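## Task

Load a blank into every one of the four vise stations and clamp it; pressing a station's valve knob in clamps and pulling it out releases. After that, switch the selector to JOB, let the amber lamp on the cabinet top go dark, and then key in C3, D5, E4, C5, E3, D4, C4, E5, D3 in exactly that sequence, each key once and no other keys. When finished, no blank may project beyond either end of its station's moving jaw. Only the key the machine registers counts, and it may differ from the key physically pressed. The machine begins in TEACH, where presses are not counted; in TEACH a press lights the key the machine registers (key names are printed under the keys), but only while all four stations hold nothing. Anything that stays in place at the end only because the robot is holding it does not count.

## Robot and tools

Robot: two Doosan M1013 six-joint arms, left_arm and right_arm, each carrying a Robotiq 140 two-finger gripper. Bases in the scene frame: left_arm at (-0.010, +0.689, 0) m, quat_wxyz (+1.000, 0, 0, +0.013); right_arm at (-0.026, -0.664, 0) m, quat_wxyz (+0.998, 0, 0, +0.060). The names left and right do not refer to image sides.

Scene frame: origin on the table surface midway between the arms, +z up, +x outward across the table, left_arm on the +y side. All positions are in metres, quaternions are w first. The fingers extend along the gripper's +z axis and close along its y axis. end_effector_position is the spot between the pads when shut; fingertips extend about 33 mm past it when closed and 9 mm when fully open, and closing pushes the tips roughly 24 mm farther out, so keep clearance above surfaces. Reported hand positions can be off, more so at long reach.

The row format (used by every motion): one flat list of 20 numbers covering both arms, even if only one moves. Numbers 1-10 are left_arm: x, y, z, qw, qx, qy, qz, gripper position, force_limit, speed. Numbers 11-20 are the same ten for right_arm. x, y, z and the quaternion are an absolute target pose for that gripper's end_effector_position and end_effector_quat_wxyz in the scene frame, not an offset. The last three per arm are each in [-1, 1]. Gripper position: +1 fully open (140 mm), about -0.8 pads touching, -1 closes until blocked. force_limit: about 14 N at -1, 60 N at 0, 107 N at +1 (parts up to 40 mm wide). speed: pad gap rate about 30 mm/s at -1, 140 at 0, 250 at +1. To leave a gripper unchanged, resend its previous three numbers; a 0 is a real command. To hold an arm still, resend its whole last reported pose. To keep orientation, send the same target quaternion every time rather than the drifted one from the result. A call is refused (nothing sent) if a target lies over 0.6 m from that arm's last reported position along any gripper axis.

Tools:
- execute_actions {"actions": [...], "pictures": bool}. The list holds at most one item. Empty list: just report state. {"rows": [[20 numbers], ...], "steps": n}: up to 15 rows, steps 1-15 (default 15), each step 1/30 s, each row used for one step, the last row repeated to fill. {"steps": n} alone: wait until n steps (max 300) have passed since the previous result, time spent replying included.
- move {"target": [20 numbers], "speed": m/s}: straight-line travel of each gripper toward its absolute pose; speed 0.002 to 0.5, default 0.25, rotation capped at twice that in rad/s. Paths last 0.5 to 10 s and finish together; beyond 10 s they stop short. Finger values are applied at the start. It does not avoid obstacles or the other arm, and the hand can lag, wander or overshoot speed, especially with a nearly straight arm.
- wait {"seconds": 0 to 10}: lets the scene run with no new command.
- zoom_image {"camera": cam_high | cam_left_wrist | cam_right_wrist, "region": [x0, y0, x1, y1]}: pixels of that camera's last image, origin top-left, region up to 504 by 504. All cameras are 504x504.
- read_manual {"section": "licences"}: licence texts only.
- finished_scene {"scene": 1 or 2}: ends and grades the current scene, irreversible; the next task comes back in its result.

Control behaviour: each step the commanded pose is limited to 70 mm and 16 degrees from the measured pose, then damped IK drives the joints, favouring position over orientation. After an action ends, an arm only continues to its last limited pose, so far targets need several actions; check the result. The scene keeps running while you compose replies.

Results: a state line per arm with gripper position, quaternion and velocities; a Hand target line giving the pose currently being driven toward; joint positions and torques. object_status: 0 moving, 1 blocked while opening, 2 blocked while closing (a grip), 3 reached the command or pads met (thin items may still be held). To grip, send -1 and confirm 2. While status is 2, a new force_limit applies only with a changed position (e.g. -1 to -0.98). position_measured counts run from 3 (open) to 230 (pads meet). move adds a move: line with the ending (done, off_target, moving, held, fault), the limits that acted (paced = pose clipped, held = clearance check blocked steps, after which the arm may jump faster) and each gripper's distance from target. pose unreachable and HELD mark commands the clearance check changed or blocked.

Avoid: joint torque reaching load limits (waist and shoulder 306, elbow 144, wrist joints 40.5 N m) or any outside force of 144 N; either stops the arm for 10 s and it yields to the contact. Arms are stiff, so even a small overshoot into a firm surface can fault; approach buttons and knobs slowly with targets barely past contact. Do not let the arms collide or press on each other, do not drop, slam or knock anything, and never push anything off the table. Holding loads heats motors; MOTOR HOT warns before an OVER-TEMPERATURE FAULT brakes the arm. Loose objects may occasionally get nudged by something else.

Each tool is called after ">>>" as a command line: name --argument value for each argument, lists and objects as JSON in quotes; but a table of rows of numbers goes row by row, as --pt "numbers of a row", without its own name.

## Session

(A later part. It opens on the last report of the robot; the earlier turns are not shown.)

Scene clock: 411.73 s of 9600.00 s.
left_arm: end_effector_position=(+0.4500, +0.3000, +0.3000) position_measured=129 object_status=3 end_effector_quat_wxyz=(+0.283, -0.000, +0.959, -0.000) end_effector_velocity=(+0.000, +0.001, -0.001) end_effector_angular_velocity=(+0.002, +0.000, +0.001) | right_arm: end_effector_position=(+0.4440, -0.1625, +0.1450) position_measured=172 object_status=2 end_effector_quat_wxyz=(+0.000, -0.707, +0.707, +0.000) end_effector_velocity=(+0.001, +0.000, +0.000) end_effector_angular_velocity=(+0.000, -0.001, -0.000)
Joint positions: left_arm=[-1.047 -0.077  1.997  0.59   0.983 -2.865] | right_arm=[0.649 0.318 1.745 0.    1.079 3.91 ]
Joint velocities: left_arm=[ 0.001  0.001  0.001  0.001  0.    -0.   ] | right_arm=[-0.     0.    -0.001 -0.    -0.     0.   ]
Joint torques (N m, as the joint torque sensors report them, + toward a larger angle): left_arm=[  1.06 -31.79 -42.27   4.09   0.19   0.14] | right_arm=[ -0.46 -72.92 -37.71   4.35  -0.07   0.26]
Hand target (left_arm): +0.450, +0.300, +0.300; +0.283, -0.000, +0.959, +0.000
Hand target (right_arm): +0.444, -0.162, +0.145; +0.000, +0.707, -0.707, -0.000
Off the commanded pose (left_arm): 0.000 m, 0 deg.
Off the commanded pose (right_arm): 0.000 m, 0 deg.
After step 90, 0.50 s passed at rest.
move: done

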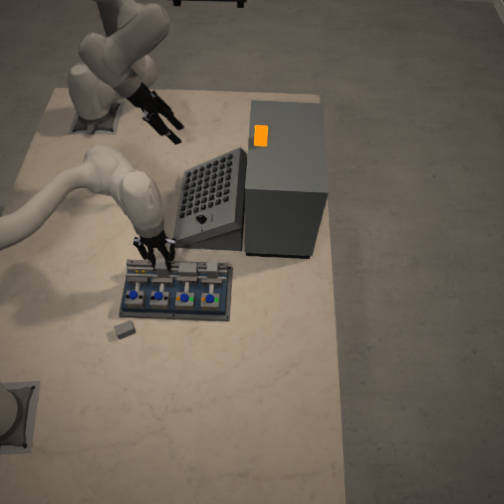

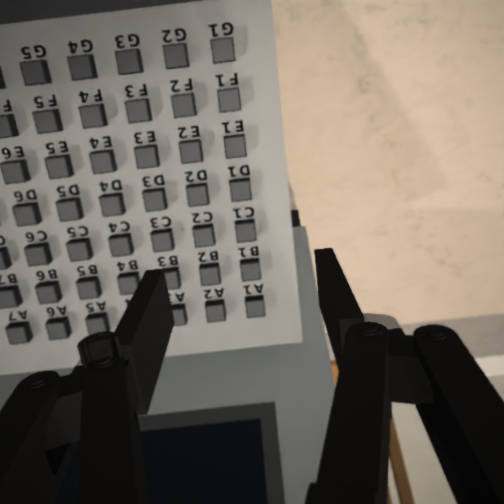

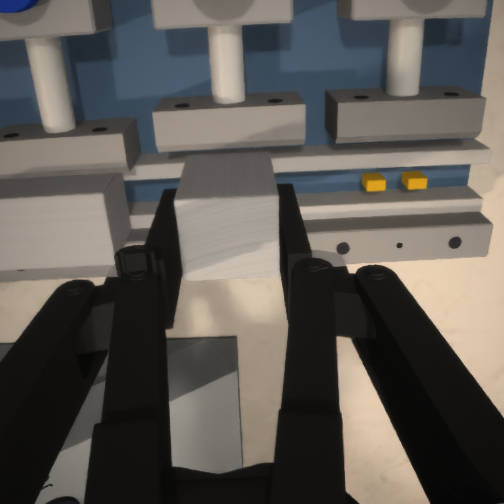

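>>> move --target '[0.45,0.3,0.3,0.283,0,0.959,0,0,0,0,0.444,-0.1625,0.136,0,0.7071,-0.7071,0,-1,-0.5,-0.5]' --speed 0.015

>>> move --target '[0.45,0.3,0.3,0.283,0,0.959,0,0,0,0,0.444,-0.1625,0.136,0,0.7071,-0.7071,0,-0.1,-0.5,-0.5]'

>>> move --target '[0.45,0.3,0.3,0.283,0,0.959,0,0,0,0,0.444,-0.1625,0.18,0,0.7071,-0.7071,0,-0.1,-0.5,-0.5]' --speed 0.1

>>> move --target '[0.45,0.3,0.3,0.283,0,0.959,0,0,0,0,0.443,-0.262,0.165,0,0.7071,-0.7071,0,-1,0,-0.5]' --speed 0.12

>>> move --target '[0.45,0.3,0.3,0.283,0,0.959,0,0,0,0,0.443,-0.262,0.1345,0,0.7071,-0.7071,0,-1,0,-0.5]' --speed 0.015

>>> move --target '[0.45,0.3,0.3,0.283,0,0.959,0,0,0,0,0.443,-0.262,0.17,0,0.7071,-0.7071,0,-1,0,-0.5]' --speed 0.08

>>> move --target '[0.45,0.3,0.3,0.283,0,0.959,0,0,0,0,0.335,-0.365,0.16,0,0.834,-0.552,0,0.2,0,0]' --speed 0.15

>>> move --target '[0.45,0.3,0.3,0.283,0,0.959,0,0,0,0,0.335,-0.365,0.072,0,0.834,-0.552,0,0.2,0,0]' --speed 0.1

Scene clock: 432.70 s of 9600.00 s.
left_arm: end_effector_position=(+0.4500, +0.3000, +0.3000) position_measured=129 object_status=3 end_effector_quat_wxyz=(+0.283, -0.000, +0.959, +0.000) end_effector_velocity=(+0.001, +0.001, -0.000) end_effector_angular_velocity=(+0.000, +0.000, +0.001) | right_arm: end_effector_position=(+0.4440, -0.1625, +0.1360) position_measured=172 object_status=2 end_effector_quat_wxyz=(+0.000, -0.707, +0.707, +0.000) end_effector_velocity=(-0.000, -0.000, -0.001) end_effector_angular_velocity=(-0.001, +0.001, +0.000)
Joint positions: left_arm=[-1.047 -0.077  1.997  0.59   0.983 -2.865] | right_arm=[0.649 0.325 1.753 0.    1.064 3.91 ]
Joint velocities: left_arm=[ 0.001  0.    -0.     0.     0.    -0.   ] | right_arm=[ 0.     0.     0.001  0.    -0.    -0.   ]
Joint torques (N m, as the joint torque sensors report them, + toward a larger angle): left_arm=[  0.92 -31.55 -42.48   4.18   0.12   0.11] | right_arm=[ -2.18 -72.67 -37.3    4.17  -0.19   0.12]
Hand target (left_arm): +0.450, +0.300, +0.300; +0.283, -0.000, +0.959, +0.000
Hand target (right_arm): +0.444, -0.162, +0.136; +0.000, +0.707, -0.707, -0.000
Off the commanded pose (left_arm): 0.000 m, 0 deg.
Off the commanded pose (right_arm): 0.000 m, 0 deg.
After step 90, 17.13 s passed at rest.
move: done

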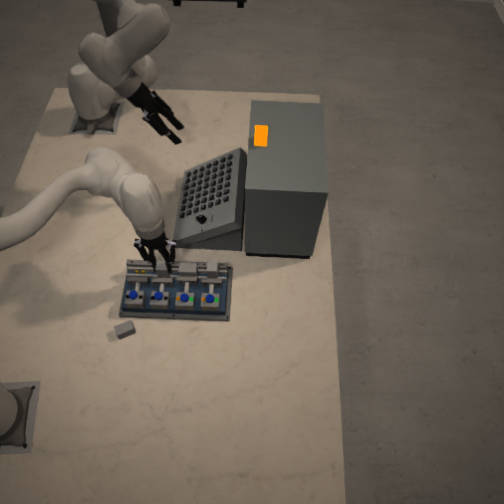

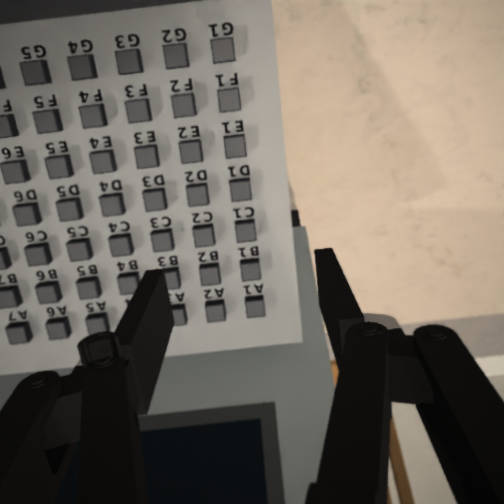

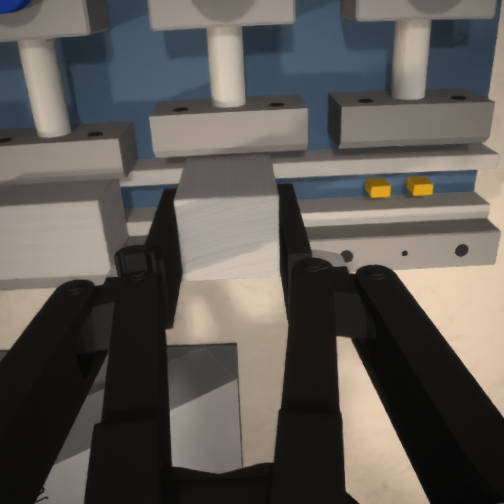

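Scene clock: 433.40 s of 9600.00 s.
left_arm: end_effector_position=(+0.4500, +0.3000, +0.3000) position_measured=129 object_status=3 end_effector_quat_wxyz=(+0.283, -0.000, +0.959, -0.000) end_effector_velocity=(-0.000, +0.001, +0.001) end_effector_angular_velocity=(-0.001, -0.001, +0.001) | right_arm: end_effector_position=(+0.4440, -0.1625, +0.1360) position_measured=141 object_status=3 end_effector_quat_wxyz=(-0.000, -0.707, +0.707, +0.000) end_effector_velocity=(-0.001, +0.002, +0.000) end_effector_angular_velocity=(+0.000, -0.000, +0.003)
Joint positions: left_arm=[-1.047 -0.077  1.997  0.59   0.983 -2.865] | right_arm=[0.649 0.325 1.753 0.    1.064 3.91 ]
Joint velocities: left_arm=[ 0.    -0.002  0.     0.     0.001 -0.   ] | right_arm=[ 0.003  0.    -0.001  0.    -0.    -0.   ]
Joint torques (N m, as the joint torque sensors report them, + toward a larger angle): left_arm=[  0.8  -31.36 -42.17   4.12   0.06   0.09] | right_arm=[ -1.38 -72.1  -36.83   4.21  -0.13   0.17]
Hand target (left_arm): +0.450, +0.300, +0.300; +0.283, -0.000, +0.959, +0.000
Hand target (right_arm): +0.444, -0.162, +0.136; +0.000, +0.707, -0.707, -0.000
Off the commanded pose (left_arm): 0.000 m, 0 deg.
Off the commanded pose (right_arm): 0.000 m, 0 deg.
move: done

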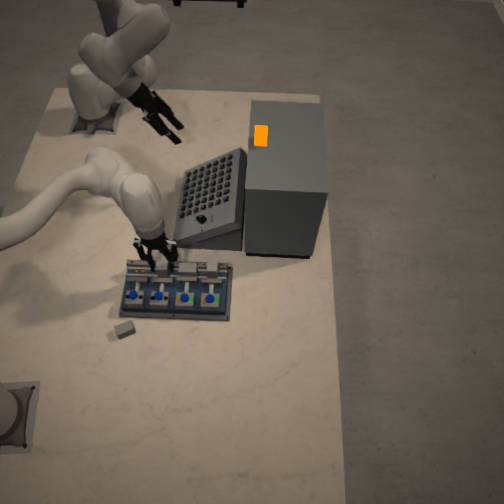

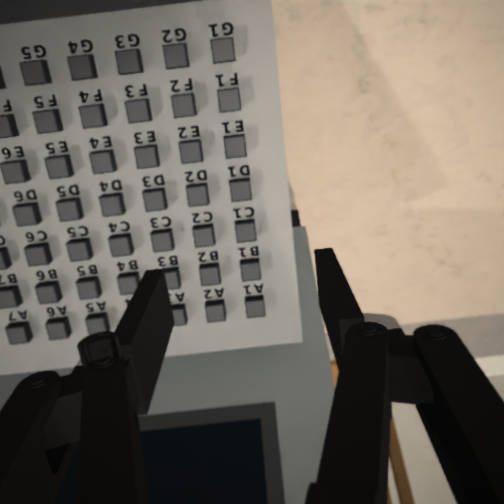

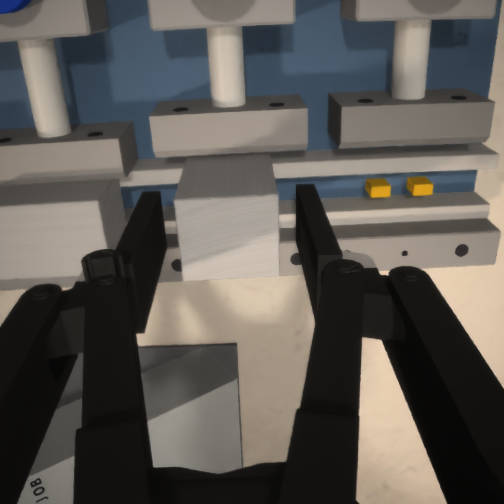

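Scene clock: 434.17 s of 9600.00 s.
left_arm: end_effector_position=(+0.4500, +0.3000, +0.3000) position_measured=129 object_status=3 end_effector_quat_wxyz=(+0.283, -0.000, +0.959, -0.000) end_effector_velocity=(-0.001, +0.000, +0.000) end_effector_angular_velocity=(+0.001, -0.001, -0.001) | right_arm: end_effector_position=(+0.4440, -0.1626, +0.1800) position_measured=141 object_status=3 end_effector_quat_wxyz=(-0.000, -0.707, +0.707, -0.000) end_effector_velocity=(+0.001, -0.000, +0.001) end_effector_angular_velocity=(+0.001, -0.001, -0.001)
Joint positions: left_arm=[-1.047 -0.077  1.997  0.59   0.983 -2.865] | right_arm=[ 0.649  0.292  1.71  -0.     1.139  3.91 ]
Joint velocities: left_arm=[-0.001 -0.001  0.001  0.001  0.     0.   ] | right_arm=[-0.001 -0.001 -0.001 -0.     0.001 -0.   ]
Joint torques (N m, as the joint torque sensors report them, + toward a larger angle): left_arm=[  1.34 -32.14 -42.13   4.15   0.15   0.26] | right_arm=[ -2.3  -69.45 -38.27   4.37  -0.22   0.18]
Hand target (left_arm): +0.450, +0.300, +0.300; +0.283, -0.000, +0.959, +0.000
Hand target (right_arm): +0.444, -0.163, +0.180; +0.000, +0.707, -0.707, +0.000
Off the commanded pose (left_arm): 0.000 m, 0 deg.
Off the commanded pose (right_arm): 0.000 m, 0 deg.
move: done

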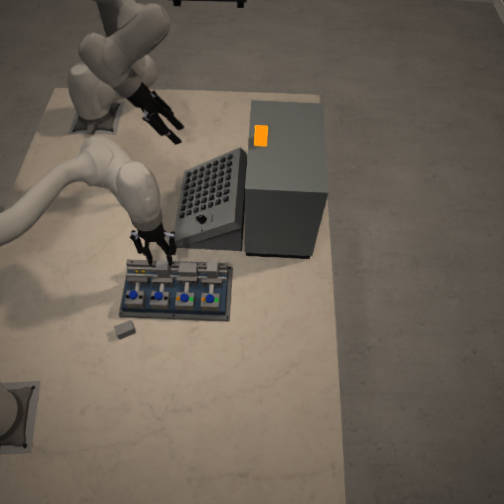

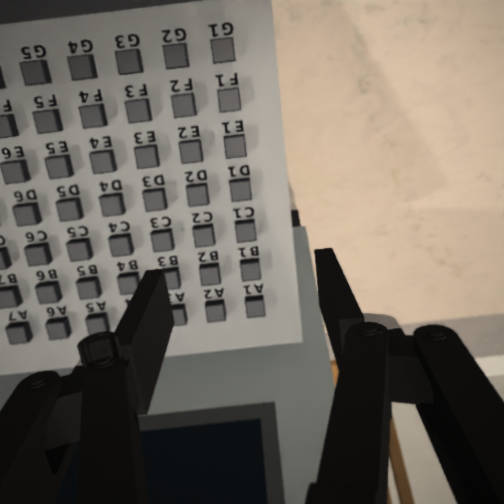

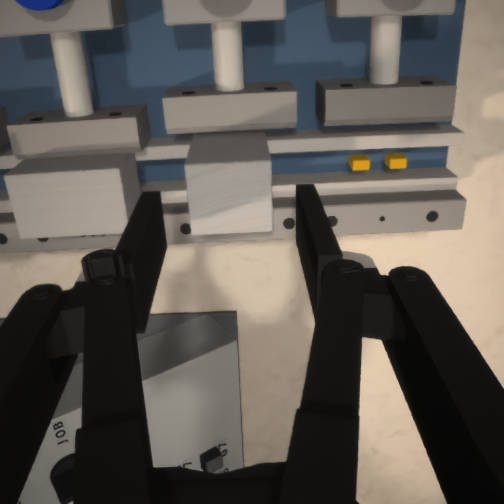

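Scene clock: 435.33 s of 9600.00 s.
left_arm: end_effector_position=(+0.4500, +0.3000, +0.3000) position_measured=129 object_status=3 end_effector_quat_wxyz=(+0.283, -0.000, +0.959, +0.000) end_effector_velocity=(-0.000, -0.000, -0.001) end_effector_angular_velocity=(+0.001, +0.000, -0.002) | right_arm: end_effector_position=(+0.4428, -0.2620, +0.1649) position_measured=233 object_status=3 end_effector_quat_wxyz=(-0.000, -0.707, +0.707, +0.000) end_effector_velocity=(+0.000, -0.001, -0.000) end_effector_angular_velocity=(-0.000, +0.001, -0.002)
Joint positions: left_arm=[-1.047 -0.077  1.997  0.59   0.983 -2.865] | right_arm=[ 0.534  0.2    1.86  -0.     1.082  3.795]
Joint velocities: left_arm=[-0.     0.001  0.001  0.001 -0.001  0.   ] | right_arm=[-0.002 -0.     0.001  0.    -0.    -0.001]
Joint torques (N m, as the joint torque sensors report them, + toward a larger angle): left_arm=[  0.54 -32.04 -42.75   4.06   0.23   0.12] | right_arm=[ -1.41 -58.6  -37.1    4.25  -0.04   0.16]
Hand target (left_arm): +0.450, +0.300, +0.300; +0.283, -0.000, +0.959, +0.000
Hand target (right_arm): +0.443, -0.262, +0.165; +0.000, +0.707, -0.707, -0.000
Off the commanded pose (left_arm): 0.000 m, 0 deg.
Off the commanded pose (right_arm): 0.000 m, 0 deg.
move: done

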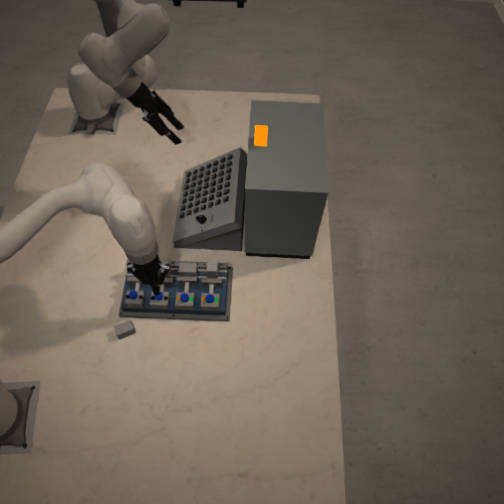

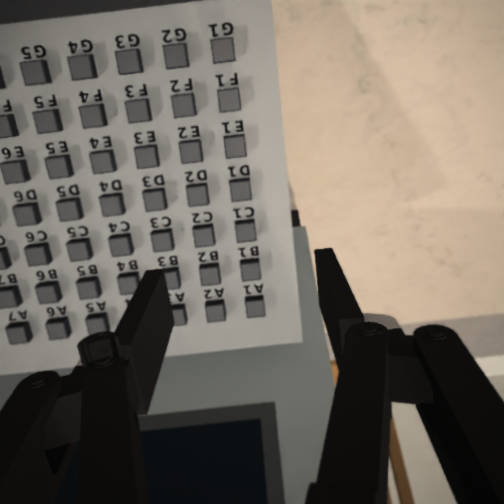

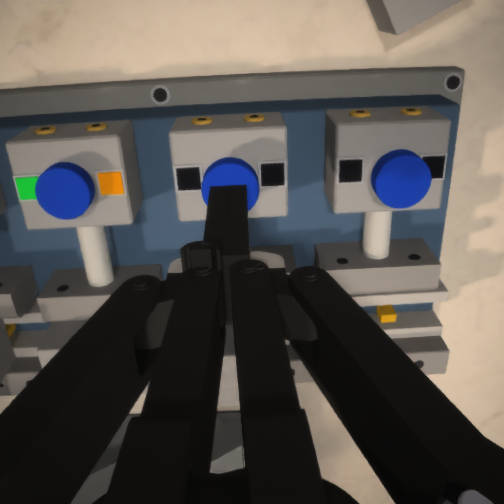

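Scene clock: 437.60 s of 9600.00 s.
left_arm: end_effector_position=(+0.4500, +0.3000, +0.3000) position_measured=129 object_status=3 end_effector_quat_wxyz=(+0.283, -0.000, +0.959, -0.000) end_effector_velocity=(-0.002, -0.001, +0.000) end_effector_angular_velocity=(-0.002, -0.000, -0.004) | right_arm: end_effector_position=(+0.4430, -0.2620, +0.1345) position_measured=233 object_status=3 end_effector_quat_wxyz=(-0.000, -0.707, +0.707, +0.000) end_effector_velocity=(+0.000, +0.000, -0.000) end_effector_angular_velocity=(+0.000, -0.000, -0.000)
Joint positions: left_arm=[-1.047 -0.077  1.997  0.59   0.983 -2.865] | right_arm=[0.534 0.226 1.89  0.    1.026 3.795]
Joint velocities: left_arm=[-0.004 -0.002  0.001 -0.001 -0.001 -0.   ] | right_arm=[ 0.     0.    -0.     0.    -0.001  0.   ]
Joint torques (N m, as the joint torque sensors report them, + toward a larger angle): left_arm=[  0.9  -31.64 -42.41   4.21   0.25   0.23] | right_arm=[ -2.29 -55.19 -33.29   3.91  -0.98   0.04]
Hand target (left_arm): +0.450, +0.300, +0.300; +0.283, -0.000, +0.959, +0.000
Hand target (right_arm): +0.443, -0.262, +0.134; -0.000, +0.707, -0.707, -0.000
Off the commanded pose (left_arm): 0.000 m, 0 deg.
Off the commanded pose (right_arm): 0.000 m, 0 deg.
move: done

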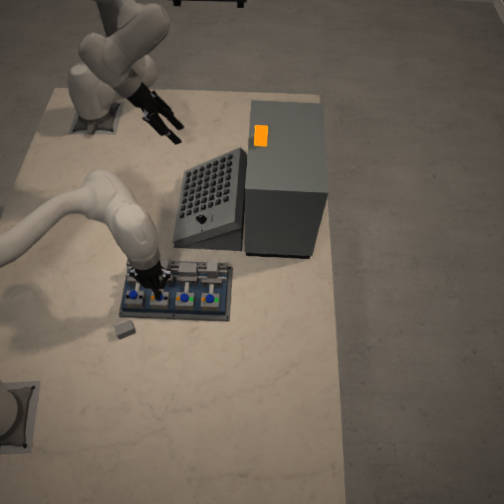

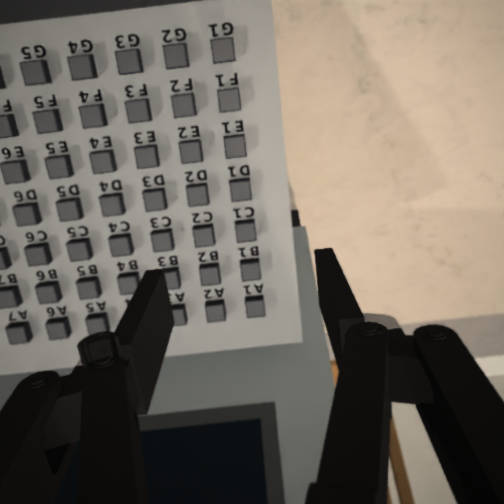

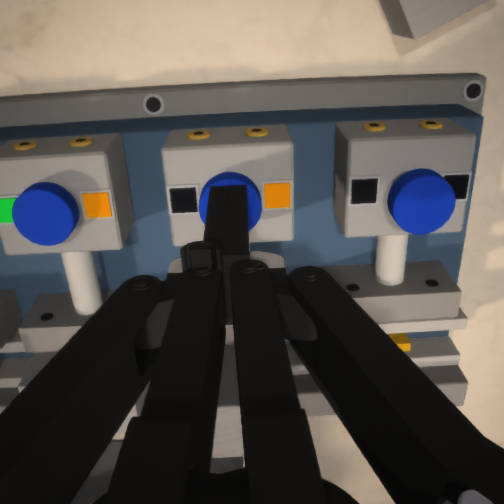

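Scene clock: 438.37 s of 9600.00 s.
left_arm: end_effector_position=(+0.4500, +0.3000, +0.3000) position_measured=129 object_status=3 end_effector_quat_wxyz=(+0.283, -0.000, +0.959, -0.000) end_effector_velocity=(+0.000, -0.000, +0.001) end_effector_angular_velocity=(-0.001, -0.001, +0.000) | right_arm: end_effector_position=(+0.4430, -0.2620, +0.1700) position_measured=233 object_status=3 end_effector_quat_wxyz=(-0.000, -0.707, +0.707, -0.000) end_effector_velocity=(-0.001, +0.001, +0.000) end_effector_angular_velocity=(+0.000, -0.000, +0.001)
Joint positions: left_arm=[-1.047 -0.077  1.997  0.59   0.983 -2.865] | right_arm=[ 0.534  0.196  1.855 -0.     1.091  3.795]
Joint velocities: left_arm=[ 0.    -0.001 -0.     0.    -0.    -0.   ] | right_arm=[ 0.001 -0.001 -0.     0.     0.     0.   ]
Joint torques (N m, as the joint torque sensors report them, + toward a larger angle): left_arm=[  0.66 -31.96 -42.1    4.04   0.32   0.2 ] | right_arm=[ -0.73 -58.13 -37.33   3.96  -0.13   0.09]
Hand target (left_arm): +0.450, +0.300, +0.300; +0.283, -0.000, +0.959, +0.000
Hand target (right_arm): +0.443, -0.262, +0.170; +0.000, +0.707, -0.707, +0.000
Off the commanded pose (left_arm): 0.000 m, 0 deg.
Off the commanded pose (right_arm): 0.000 m, 0 deg.
move: done

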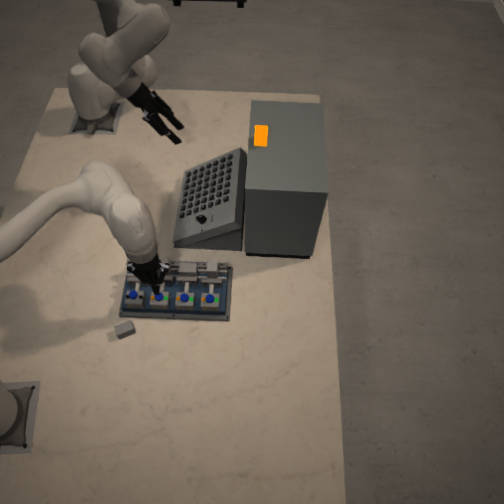

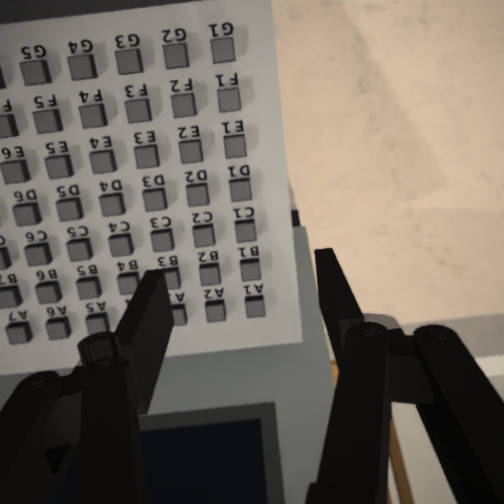

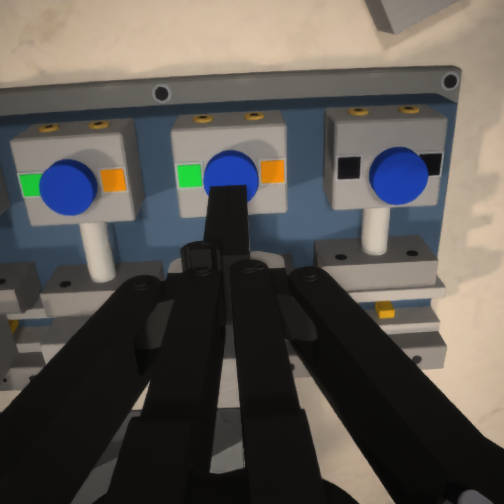

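Scene clock: 440.03 s of 9600.00 s.
left_arm: end_effector_position=(+0.4500, +0.3000, +0.3000) position_measured=129 object_status=3 end_effector_quat_wxyz=(+0.283, -0.000, +0.959, +0.000) end_effector_velocity=(-0.000, -0.000, -0.000) end_effector_angular_velocity=(+0.001, -0.000, -0.001) | right_arm: end_effector_position=(+0.3348, -0.3648, +0.1599) position_measured=104 object_status=3 end_effector_quat_wxyz=(+0.000, +0.834, -0.552, -0.000) end_effector_velocity=(-0.001, +0.001, +0.000) end_effector_angular_velocity=(+0.001, -0.001, +0.004)
Joint positions: left_arm=[-1.047 -0.077  1.997  0.59   0.983 -2.865] | right_arm=[ 0.5   -0.026  2.122  0.     1.046  3.36 ]
Joint velocities: left_arm=[-0.001  0.001 -0.     0.001  0.    -0.   ] | right_arm=[ 0.002 -0.002  0.001  0.    -0.    -0.002]
Joint torques (N m, as the joint torque sensors report them, + toward a larger angle): left_arm=[  0.04 -31.68 -42.54   4.19   0.11   0.25] | right_arm=[ -1.88 -36.13 -36.22   4.23  -0.3    0.11]
Hand target (left_arm): +0.450, +0.300, +0.300; +0.283, -0.000, +0.959, +0.000
Hand target (right_arm): +0.335, -0.365, +0.160; +0.000, +0.834, -0.552, -0.000
Off the commanded pose (left_arm): 0.000 m, 0 deg.
Off the commanded pose (right_arm): 0.000 m, 0 deg.
move: done

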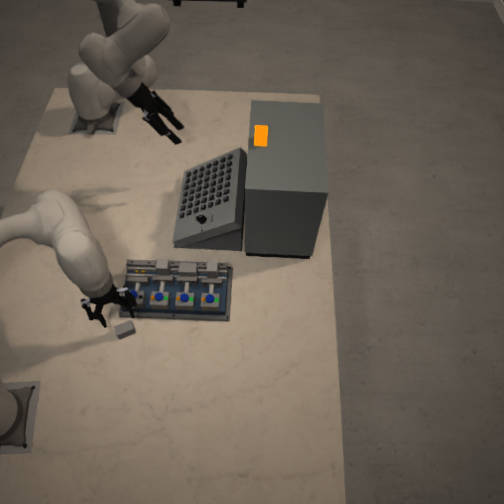

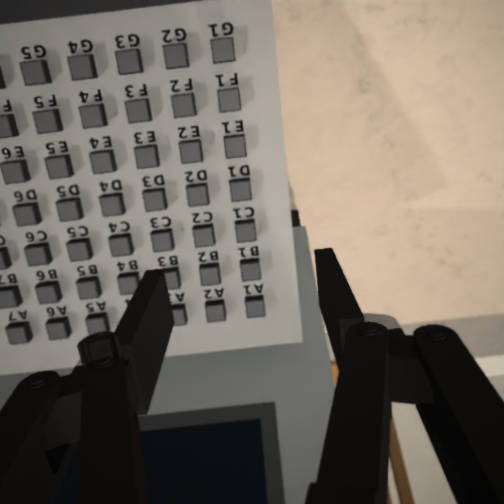

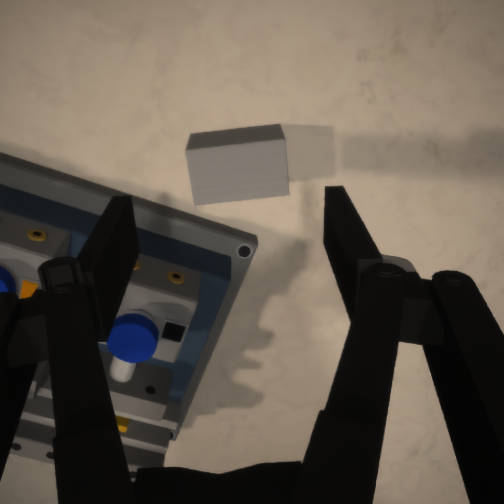

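Scene clock: 441.23 s of 9600.00 s.
left_arm: end_effector_position=(+0.4500, +0.3000, +0.3000) position_measured=129 object_status=3 end_effector_quat_wxyz=(+0.283, -0.000, +0.959, -0.000) end_effector_velocity=(+0.001, +0.001, -0.000) end_effector_angular_velocity=(+0.002, -0.000, +0.002) | right_arm: end_effector_position=(+0.3351, -0.3649, +0.0720) position_measured=104 object_status=3 end_effector_quat_wxyz=(-0.000, +0.834, -0.552, -0.000) end_effector_velocity=(-0.000, -0.000, -0.001) end_effector_angular_velocity=(-0.001, +0.000, -0.000)
Joint positions: left_arm=[-1.047 -0.077  1.997  0.59   0.983 -2.865] | right_arm=[0.5   0.073 2.212 0.    0.856 3.359]
Joint velocities: left_arm=[ 0.002  0.001 -0.     0.001  0.001 -0.   ] | right_arm=[-0.     0.001  0.001 -0.    -0.001  0.   ]
Joint torques (N m, as the joint torque sensors report them, + toward a larger angle): left_arm=[  0.42 -31.46 -42.26   4.1    0.23   0.16] | right_arm=[ -1.86 -40.57 -31.91   3.52  -0.18   0.09]
Hand target (left_arm): +0.450, +0.300, +0.300; +0.283, -0.000, +0.959, +0.000
Hand target (right_arm): +0.335, -0.365, +0.072; -0.000, +0.834, -0.552, -0.000
Off the commanded pose (left_arm): 0.000 m, 0 deg.
Off the commanded pose (right_arm): 0.000 m, 0 deg.
move: done

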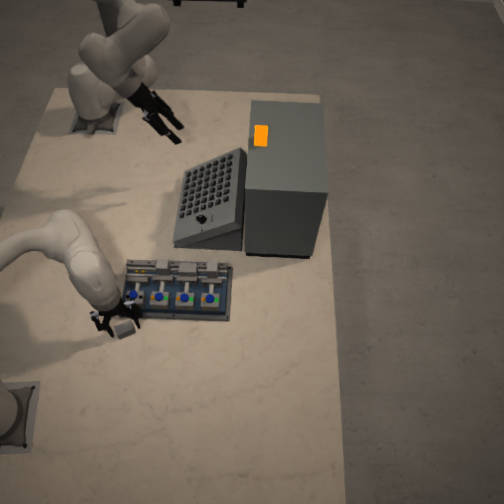

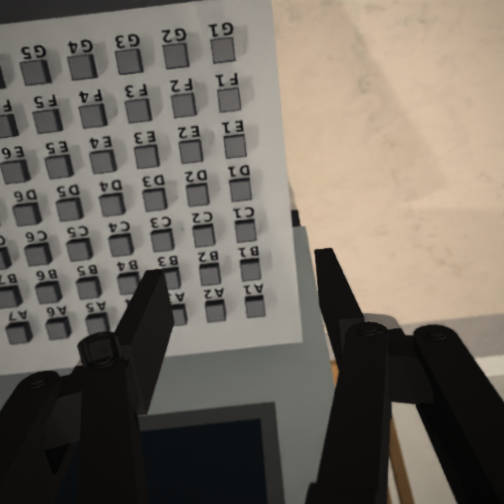

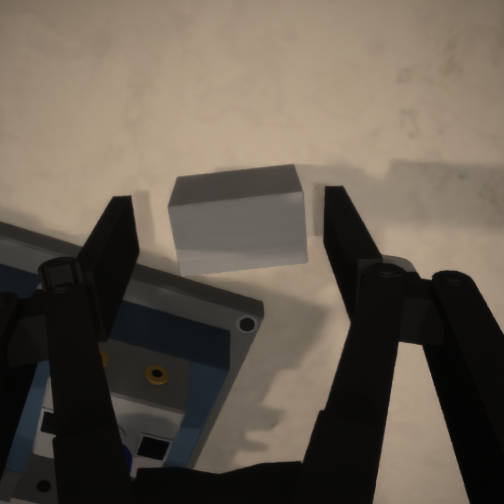

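>>> move --target '[0.45,0.3,0.3,0.283,0,0.959,0,0,0,0,0.3266,-0.3567,0.068,0,0.8526,-0.5225,0,0.12,0,0]' --speed 0.05

Scene clock: 448.23 s of 9600.00 s.
left_arm: end_effector_position=(+0.4500, +0.3000, +0.3000) position_measured=129 object_status=3 end_effector_quat_wxyz=(+0.283, -0.000, +0.959, +0.000) end_effector_velocity=(-0.001, -0.001, +0.000) end_effector_angular_velocity=(-0.000, +0.001, -0.002) | right_arm: end_effector_position=(+0.3266, -0.3567, +0.0680) position_measured=114 object_status=3 end_effector_quat_wxyz=(-0.000, +0.853, -0.523, +0.000) end_effector_velocity=(-0.000, +0.000, -0.000) end_effector_angular_velocity=(-0.000, -0.000, +0.002)
Joint positions: left_arm=[-1.047 -0.077  1.997  0.59   0.983 -2.865] | right_arm=[ 0.525  0.077  2.218 -0.     0.847  3.314]
Joint velocities: left_arm=[-0.002  0.    -0.001 -0.001  0.001  0.   ] | right_arm=[ 0.001 -0.     0.    -0.    -0.    -0.001]
Joint torques (N m, as the joint torque sensors report them, + toward a larger angle): left_arm=[  0.25 -31.59 -42.45   4.17   0.14   0.14] | right_arm=[ -2.69 -40.89 -31.28   3.64  -0.17   0.31]
Hand target (left_arm): +0.450, +0.300, +0.300; +0.283, -0.000, +0.959, +0.000
Hand target (right_arm): +0.327, -0.357, +0.068; -0.000, +0.853, -0.523, -0.000
Off the commanded pose (left_arm): 0.000 m, 0 deg.
Off the commanded pose (right_arm): 0.000 m, 0 deg.
After step 90, 3.07 s passed at rest.
move: done

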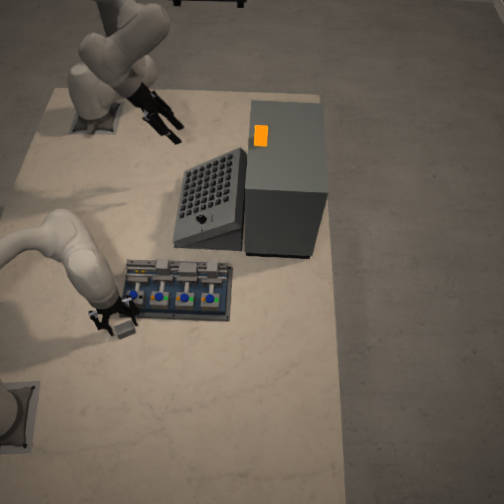

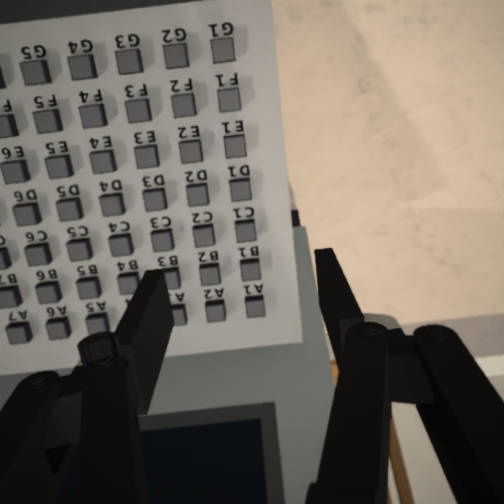

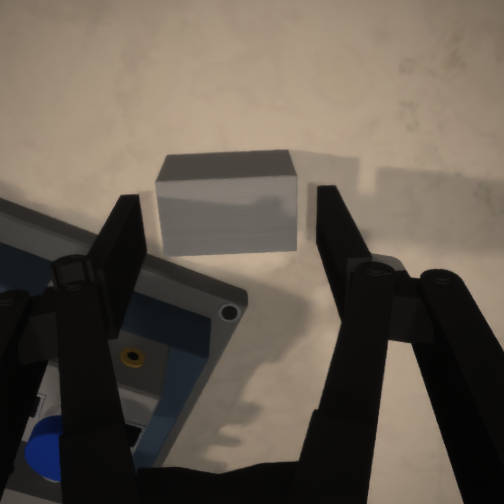

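>>> move --target '[0.45,0.3,0.3,0.283,0,0.959,0,0,0,0,0.3275,-0.3565,0.049,0,0.8526,-0.5225,0,0.1,0,0]' --speed 0.02

>>> move --target '[0.45,0.3,0.3,0.283,0,0.959,0,0,0,0,0.3275,-0.3565,0.049,0,0.8526,-0.5225,0,-1,-0.5,-0.5]'

>>> move --target '[0.45,0.3,0.3,0.283,0,0.959,0,0,0,0,0.3275,-0.3565,0.18,0,0.8526,-0.5225,0,-1,-0.5,-0.5]' --speed 0.15

>>> move --target '[0.45,0.3,0.3,0.283,0,0.959,0,0,0,0,0.358,-0.162,0.18,0,0.7071,-0.7071,0,-1,-0.5,-0.5]' --speed 0.15

>>> move --target '[0.45,0.3,0.3,0.283,0,0.959,0,0,0,0,0.358,-0.162,0.136,0,0.7071,-0.7071,0,-1,-0.5,-0.5]' --speed 0.05

Scene clock: 462.97 s of 9600.00 s.
left_arm: end_effector_position=(+0.4500, +0.3000, +0.3000) position_measured=129 object_status=3 end_effector_quat_wxyz=(+0.283, -0.000, +0.959, -0.000) end_effector_velocity=(+0.001, +0.001, -0.001) end_effector_angular_velocity=(+0.002, +0.001, +0.002) | right_arm: end_effector_position=(+0.3275, -0.3565, +0.0490) position_measured=117 object_status=3 end_effector_quat_wxyz=(-0.000, +0.853, -0.523, -0.000) end_effector_velocity=(-0.000, -0.001, -0.001) end_effector_angular_velocity=(-0.001, +0.001, -0.001)
Joint positions: left_arm=[-1.047 -0.077  1.997  0.59   0.983 -2.865] | right_arm=[0.524 0.104 2.233 0.    0.805 3.313]
Joint velocities: left_arm=[ 0.001  0.002 -0.     0.     0.001 -0.   ] | right_arm=[-0.001  0.001  0.002 -0.    -0.001 -0.   ]
Joint torques (N m, as the joint torque sensors report them, + toward a larger angle): left_arm=[  0.01 -32.19 -42.39   4.16   0.12   0.07] | right_arm=[ -1.16 -42.44 -30.34   3.48  -0.06   0.22]
Hand target (left_arm): +0.450, +0.300, +0.300; +0.283, -0.000, +0.959, +0.000
Hand target (right_arm): +0.328, -0.356, +0.049; -0.000, +0.853, -0.523, -0.000
Off the commanded pose (left_arm): 0.000 m, 0 deg.
Off the commanded pose (right_arm): 0.000 m, 0 deg.
After step 90, 10.57 s passed at rest.
move: done

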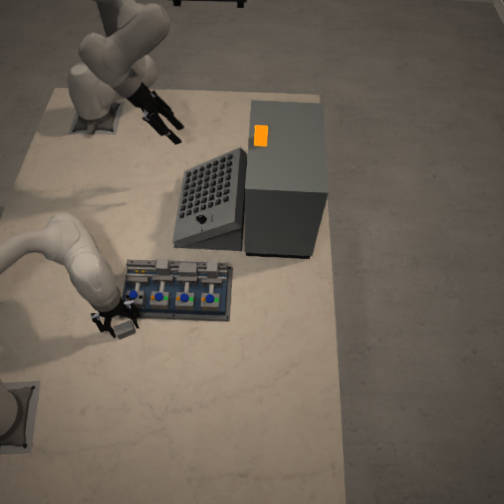

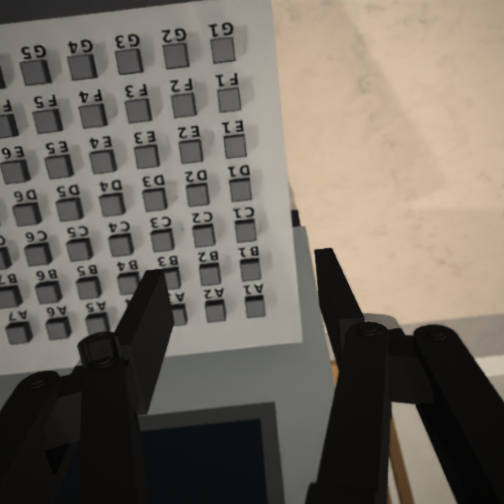

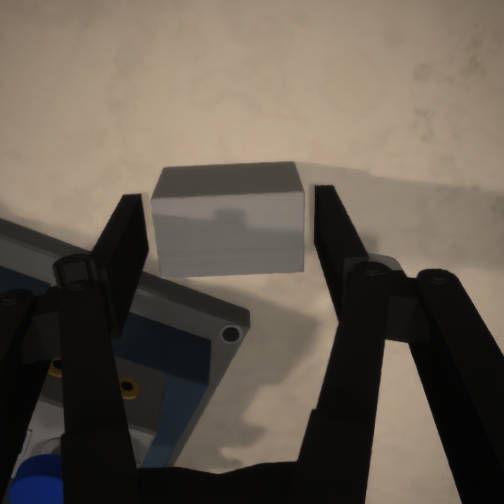

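Scene clock: 463.67 s of 9600.00 s.
left_arm: end_effector_position=(+0.4500, +0.3000, +0.3000) position_measured=129 object_status=3 end_effector_quat_wxyz=(+0.283, -0.000, +0.959, +0.000) end_effector_velocity=(+0.001, -0.000, +0.001) end_effector_angular_velocity=(-0.001, -0.002, -0.001) | right_arm: end_effector_position=(+0.3275, -0.3565, +0.0490) position_measured=142 object_status=2 end_effector_quat_wxyz=(-0.000, +0.853, -0.522, -0.000) end_effector_velocity=(+0.001, +0.000, +0.000) end_effector_angular_velocity=(+0.000, -0.001, -0.000)
Joint positions: left_arm=[-1.047 -0.077  1.997  0.59   0.983 -2.865] | right_arm=[0.524 0.104 2.233 0.    0.805 3.313]
Joint velocities: left_arm=[ 0.    -0.001 -0.     0.002 -0.001 -0.   ] | right_arm=[-0.     0.    -0.001 -0.    -0.    -0.   ]
Joint torques (N m, as the joint torque sensors report them, + toward a larger angle): left_arm=[  1.52 -31.48 -42.26   4.1    0.11   0.21] | right_arm=[ -1.85 -34.41 -23.38   3.34  -0.36   0.07]
Hand target (left_arm): +0.450, +0.300, +0.300; +0.283, -0.000, +0.959, +0.000
Hand target (right_arm): +0.328, -0.356, +0.049; -0.000, +0.853, -0.523, -0.000
Off the commanded pose (left_arm): 0.000 m, 0 deg.
Off the commanded pose (right_arm): 0.000 m, 0 deg.
move: done

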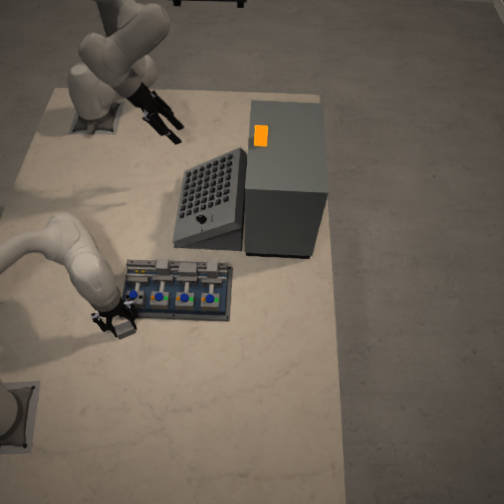

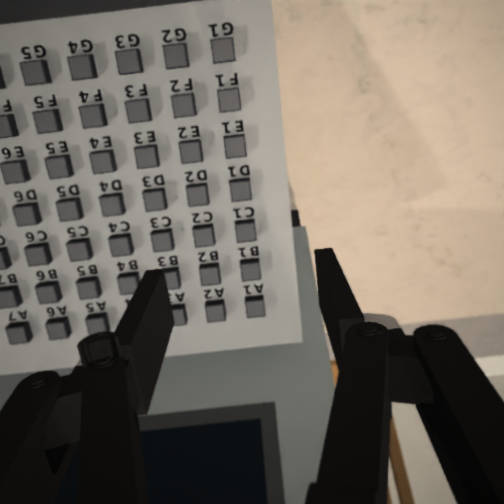

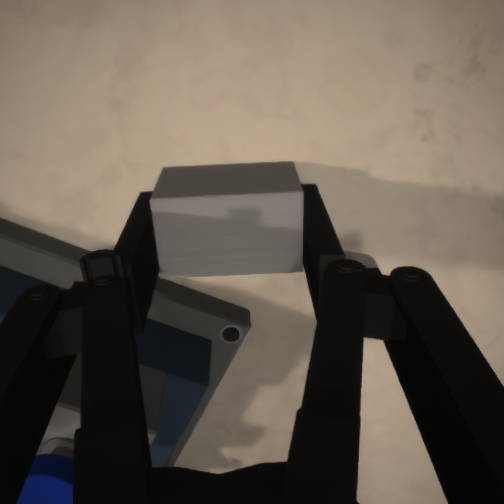

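Scene clock: 464.90 s of 9600.00 s.
left_arm: end_effector_position=(+0.4500, +0.3000, +0.3000) position_measured=129 object_status=3 end_effector_quat_wxyz=(+0.283, -0.000, +0.959, -0.000) end_effector_velocity=(+0.000, +0.000, -0.000) end_effector_angular_velocity=(+0.002, -0.001, -0.000) | right_arm: end_effector_position=(+0.3274, -0.3567, +0.1800) position_measured=142 object_status=2 end_effector_quat_wxyz=(+0.000, +0.853, -0.523, +0.000) end_effector_velocity=(+0.000, -0.001, +0.000) end_effector_angular_velocity=(+0.000, +0.000, -0.001)
Joint positions: left_arm=[-1.047 -0.077  1.997  0.59   0.983 -2.865] | right_arm=[ 0.524 -0.045  2.099 -0.     1.088  3.314]
Joint velocities: left_arm=[-0.     0.     0.     0.002  0.001 -0.   ] | right_arm=[-0.002 -0.    -0.     0.     0.001 -0.   ]
Joint torques (N m, as the joint torque sensors report them, + toward a larger angle): left_arm=[  0.93 -32.42 -42.24   4.17   0.23   0.1 ] | right_arm=[ -2.47 -36.44 -38.54   4.17  -0.3    0.18]
Hand target (left_arm): +0.450, +0.300, +0.300; +0.283, -0.000, +0.959, +0.000
Hand target (right_arm): +0.327, -0.357, +0.180; +0.000, +0.853, -0.523, +0.000
Off the commanded pose (left_arm): 0.000 m, 0 deg.
Off the commanded pose (right_arm): 0.000 m, 0 deg.
move: done

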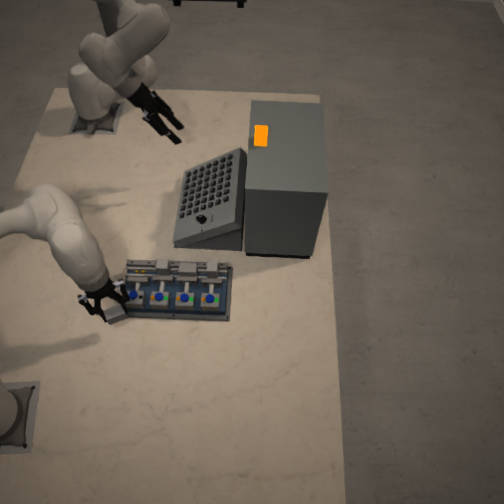

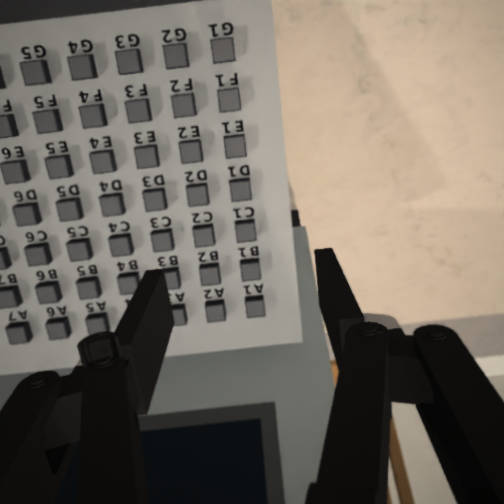

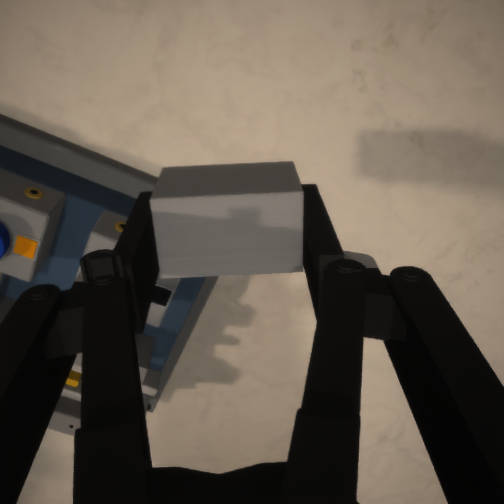

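Scene clock: 466.80 s of 9600.00 s.
left_arm: end_effector_position=(+0.4500, +0.3000, +0.3000) position_measured=129 object_status=3 end_effector_quat_wxyz=(+0.283, -0.000, +0.959, +0.000) end_effector_velocity=(+0.001, -0.000, +0.001) end_effector_angular_velocity=(-0.001, -0.002, -0.000) | right_arm: end_effector_position=(+0.3584, -0.1621, +0.1801) position_measured=142 object_status=2 end_effector_quat_wxyz=(+0.000, -0.707, +0.707, +0.000) end_effector_velocity=(-0.001, +0.001, -0.000) end_effector_angular_velocity=(-0.000, +0.000, +0.001)
Joint positions: left_arm=[-1.047 -0.077  1.997  0.59   0.983 -2.865] | right_arm=[ 0.744  0.21   1.817 -0.     1.114  4.005]
Joint velocities: left_arm=[ 0.    -0.001 -0.001  0.001 -0.001 -0.   ] | right_arm=[ 0.002  0.001 -0.001 -0.     0.     0.001]
Joint torques (N m, as the joint torque sensors report them, + toward a larger angle): left_arm=[  1.25 -31.83 -42.2    4.09   0.33   0.31] | right_arm=[ -2.45 -61.16 -38.55   4.22  -0.13   0.08]
Hand target (left_arm): +0.450, +0.300, +0.300; +0.283, -0.000, +0.959, +0.000
Hand target (right_arm): +0.358, -0.162, +0.180; -0.000, +0.707, -0.707, -0.000
Off the commanded pose (left_arm): 0.000 m, 0 deg.
Off the commanded pose (right_arm): 0.000 m, 0 deg.
move: done

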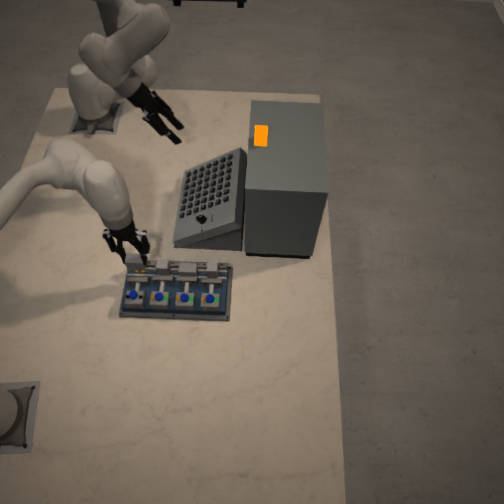

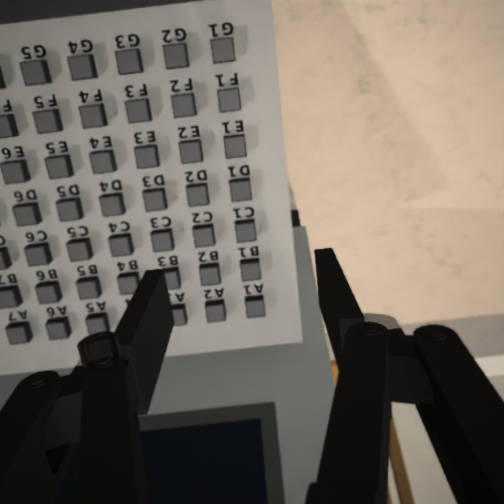

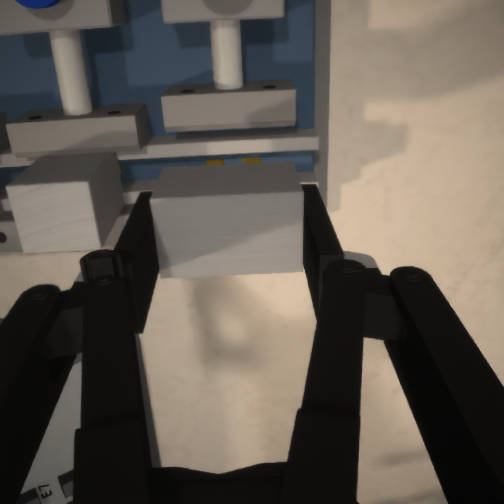

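Scene clock: 467.97 s of 9600.00 s.
left_arm: end_effector_position=(+0.4500, +0.3000, +0.3000) position_measured=129 object_status=3 end_effector_quat_wxyz=(+0.283, -0.000, +0.959, -0.000) end_effector_velocity=(-0.000, -0.000, -0.000) end_effector_angular_velocity=(+0.001, -0.000, -0.001) | right_arm: end_effector_position=(+0.3580, -0.1619, +0.1360) position_measured=142 object_status=2 end_effector_quat_wxyz=(+0.000, -0.707, +0.707, +0.000) end_effector_velocity=(-0.000, -0.000, -0.001) end_effector_angular_velocity=(-0.001, +0.001, -0.000)
Joint positions: left_arm=[-1.047 -0.077  1.997  0.59   0.983 -2.865] | right_arm=[0.745 0.245 1.861 0.    1.035 4.005]
Joint velocities: left_arm=[-0.001  0.    -0.     0.001  0.     0.   ] | right_arm=[-0.     0.001  0.001 -0.    -0.001  0.   ]
Joint torques (N m, as the joint torque sensors report them, + toward a larger angle): left_arm=[  0.97 -30.52 -42.33   4.15   0.18   0.28] | right_arm=[ -1.87 -65.25 -37.51   4.27  -0.21   0.24]
Hand target (left_arm): +0.450, +0.300, +0.300; +0.283, -0.000, +0.959, +0.000
Hand target (right_arm): +0.358, -0.162, +0.136; +0.000, +0.707, -0.707, -0.000
Off the commanded pose (left_arm): 0.000 m, 0 deg.
Off the commanded pose (right_arm): 0.000 m, 0 deg.
move: done

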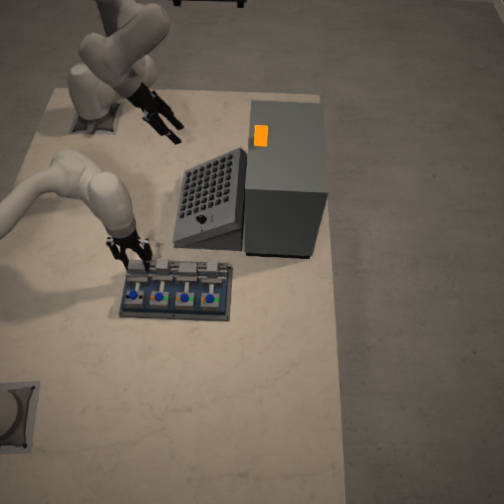

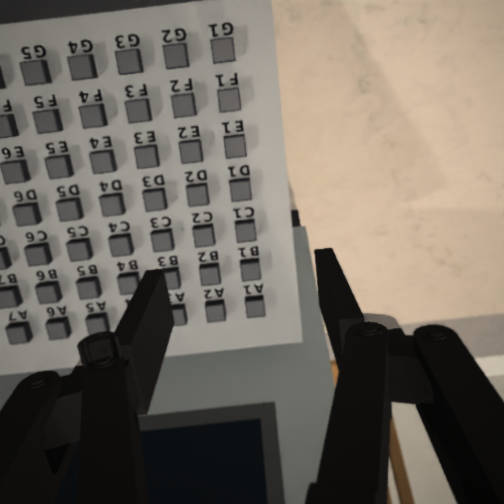

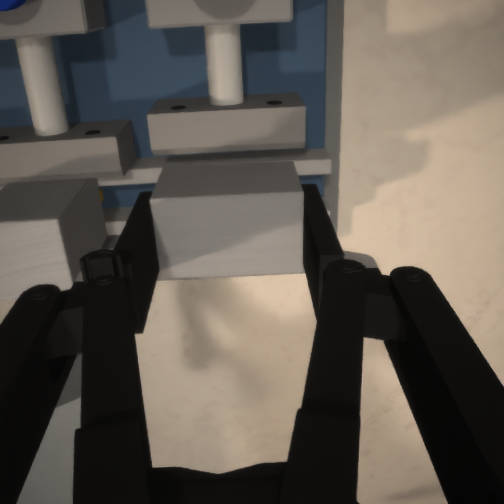

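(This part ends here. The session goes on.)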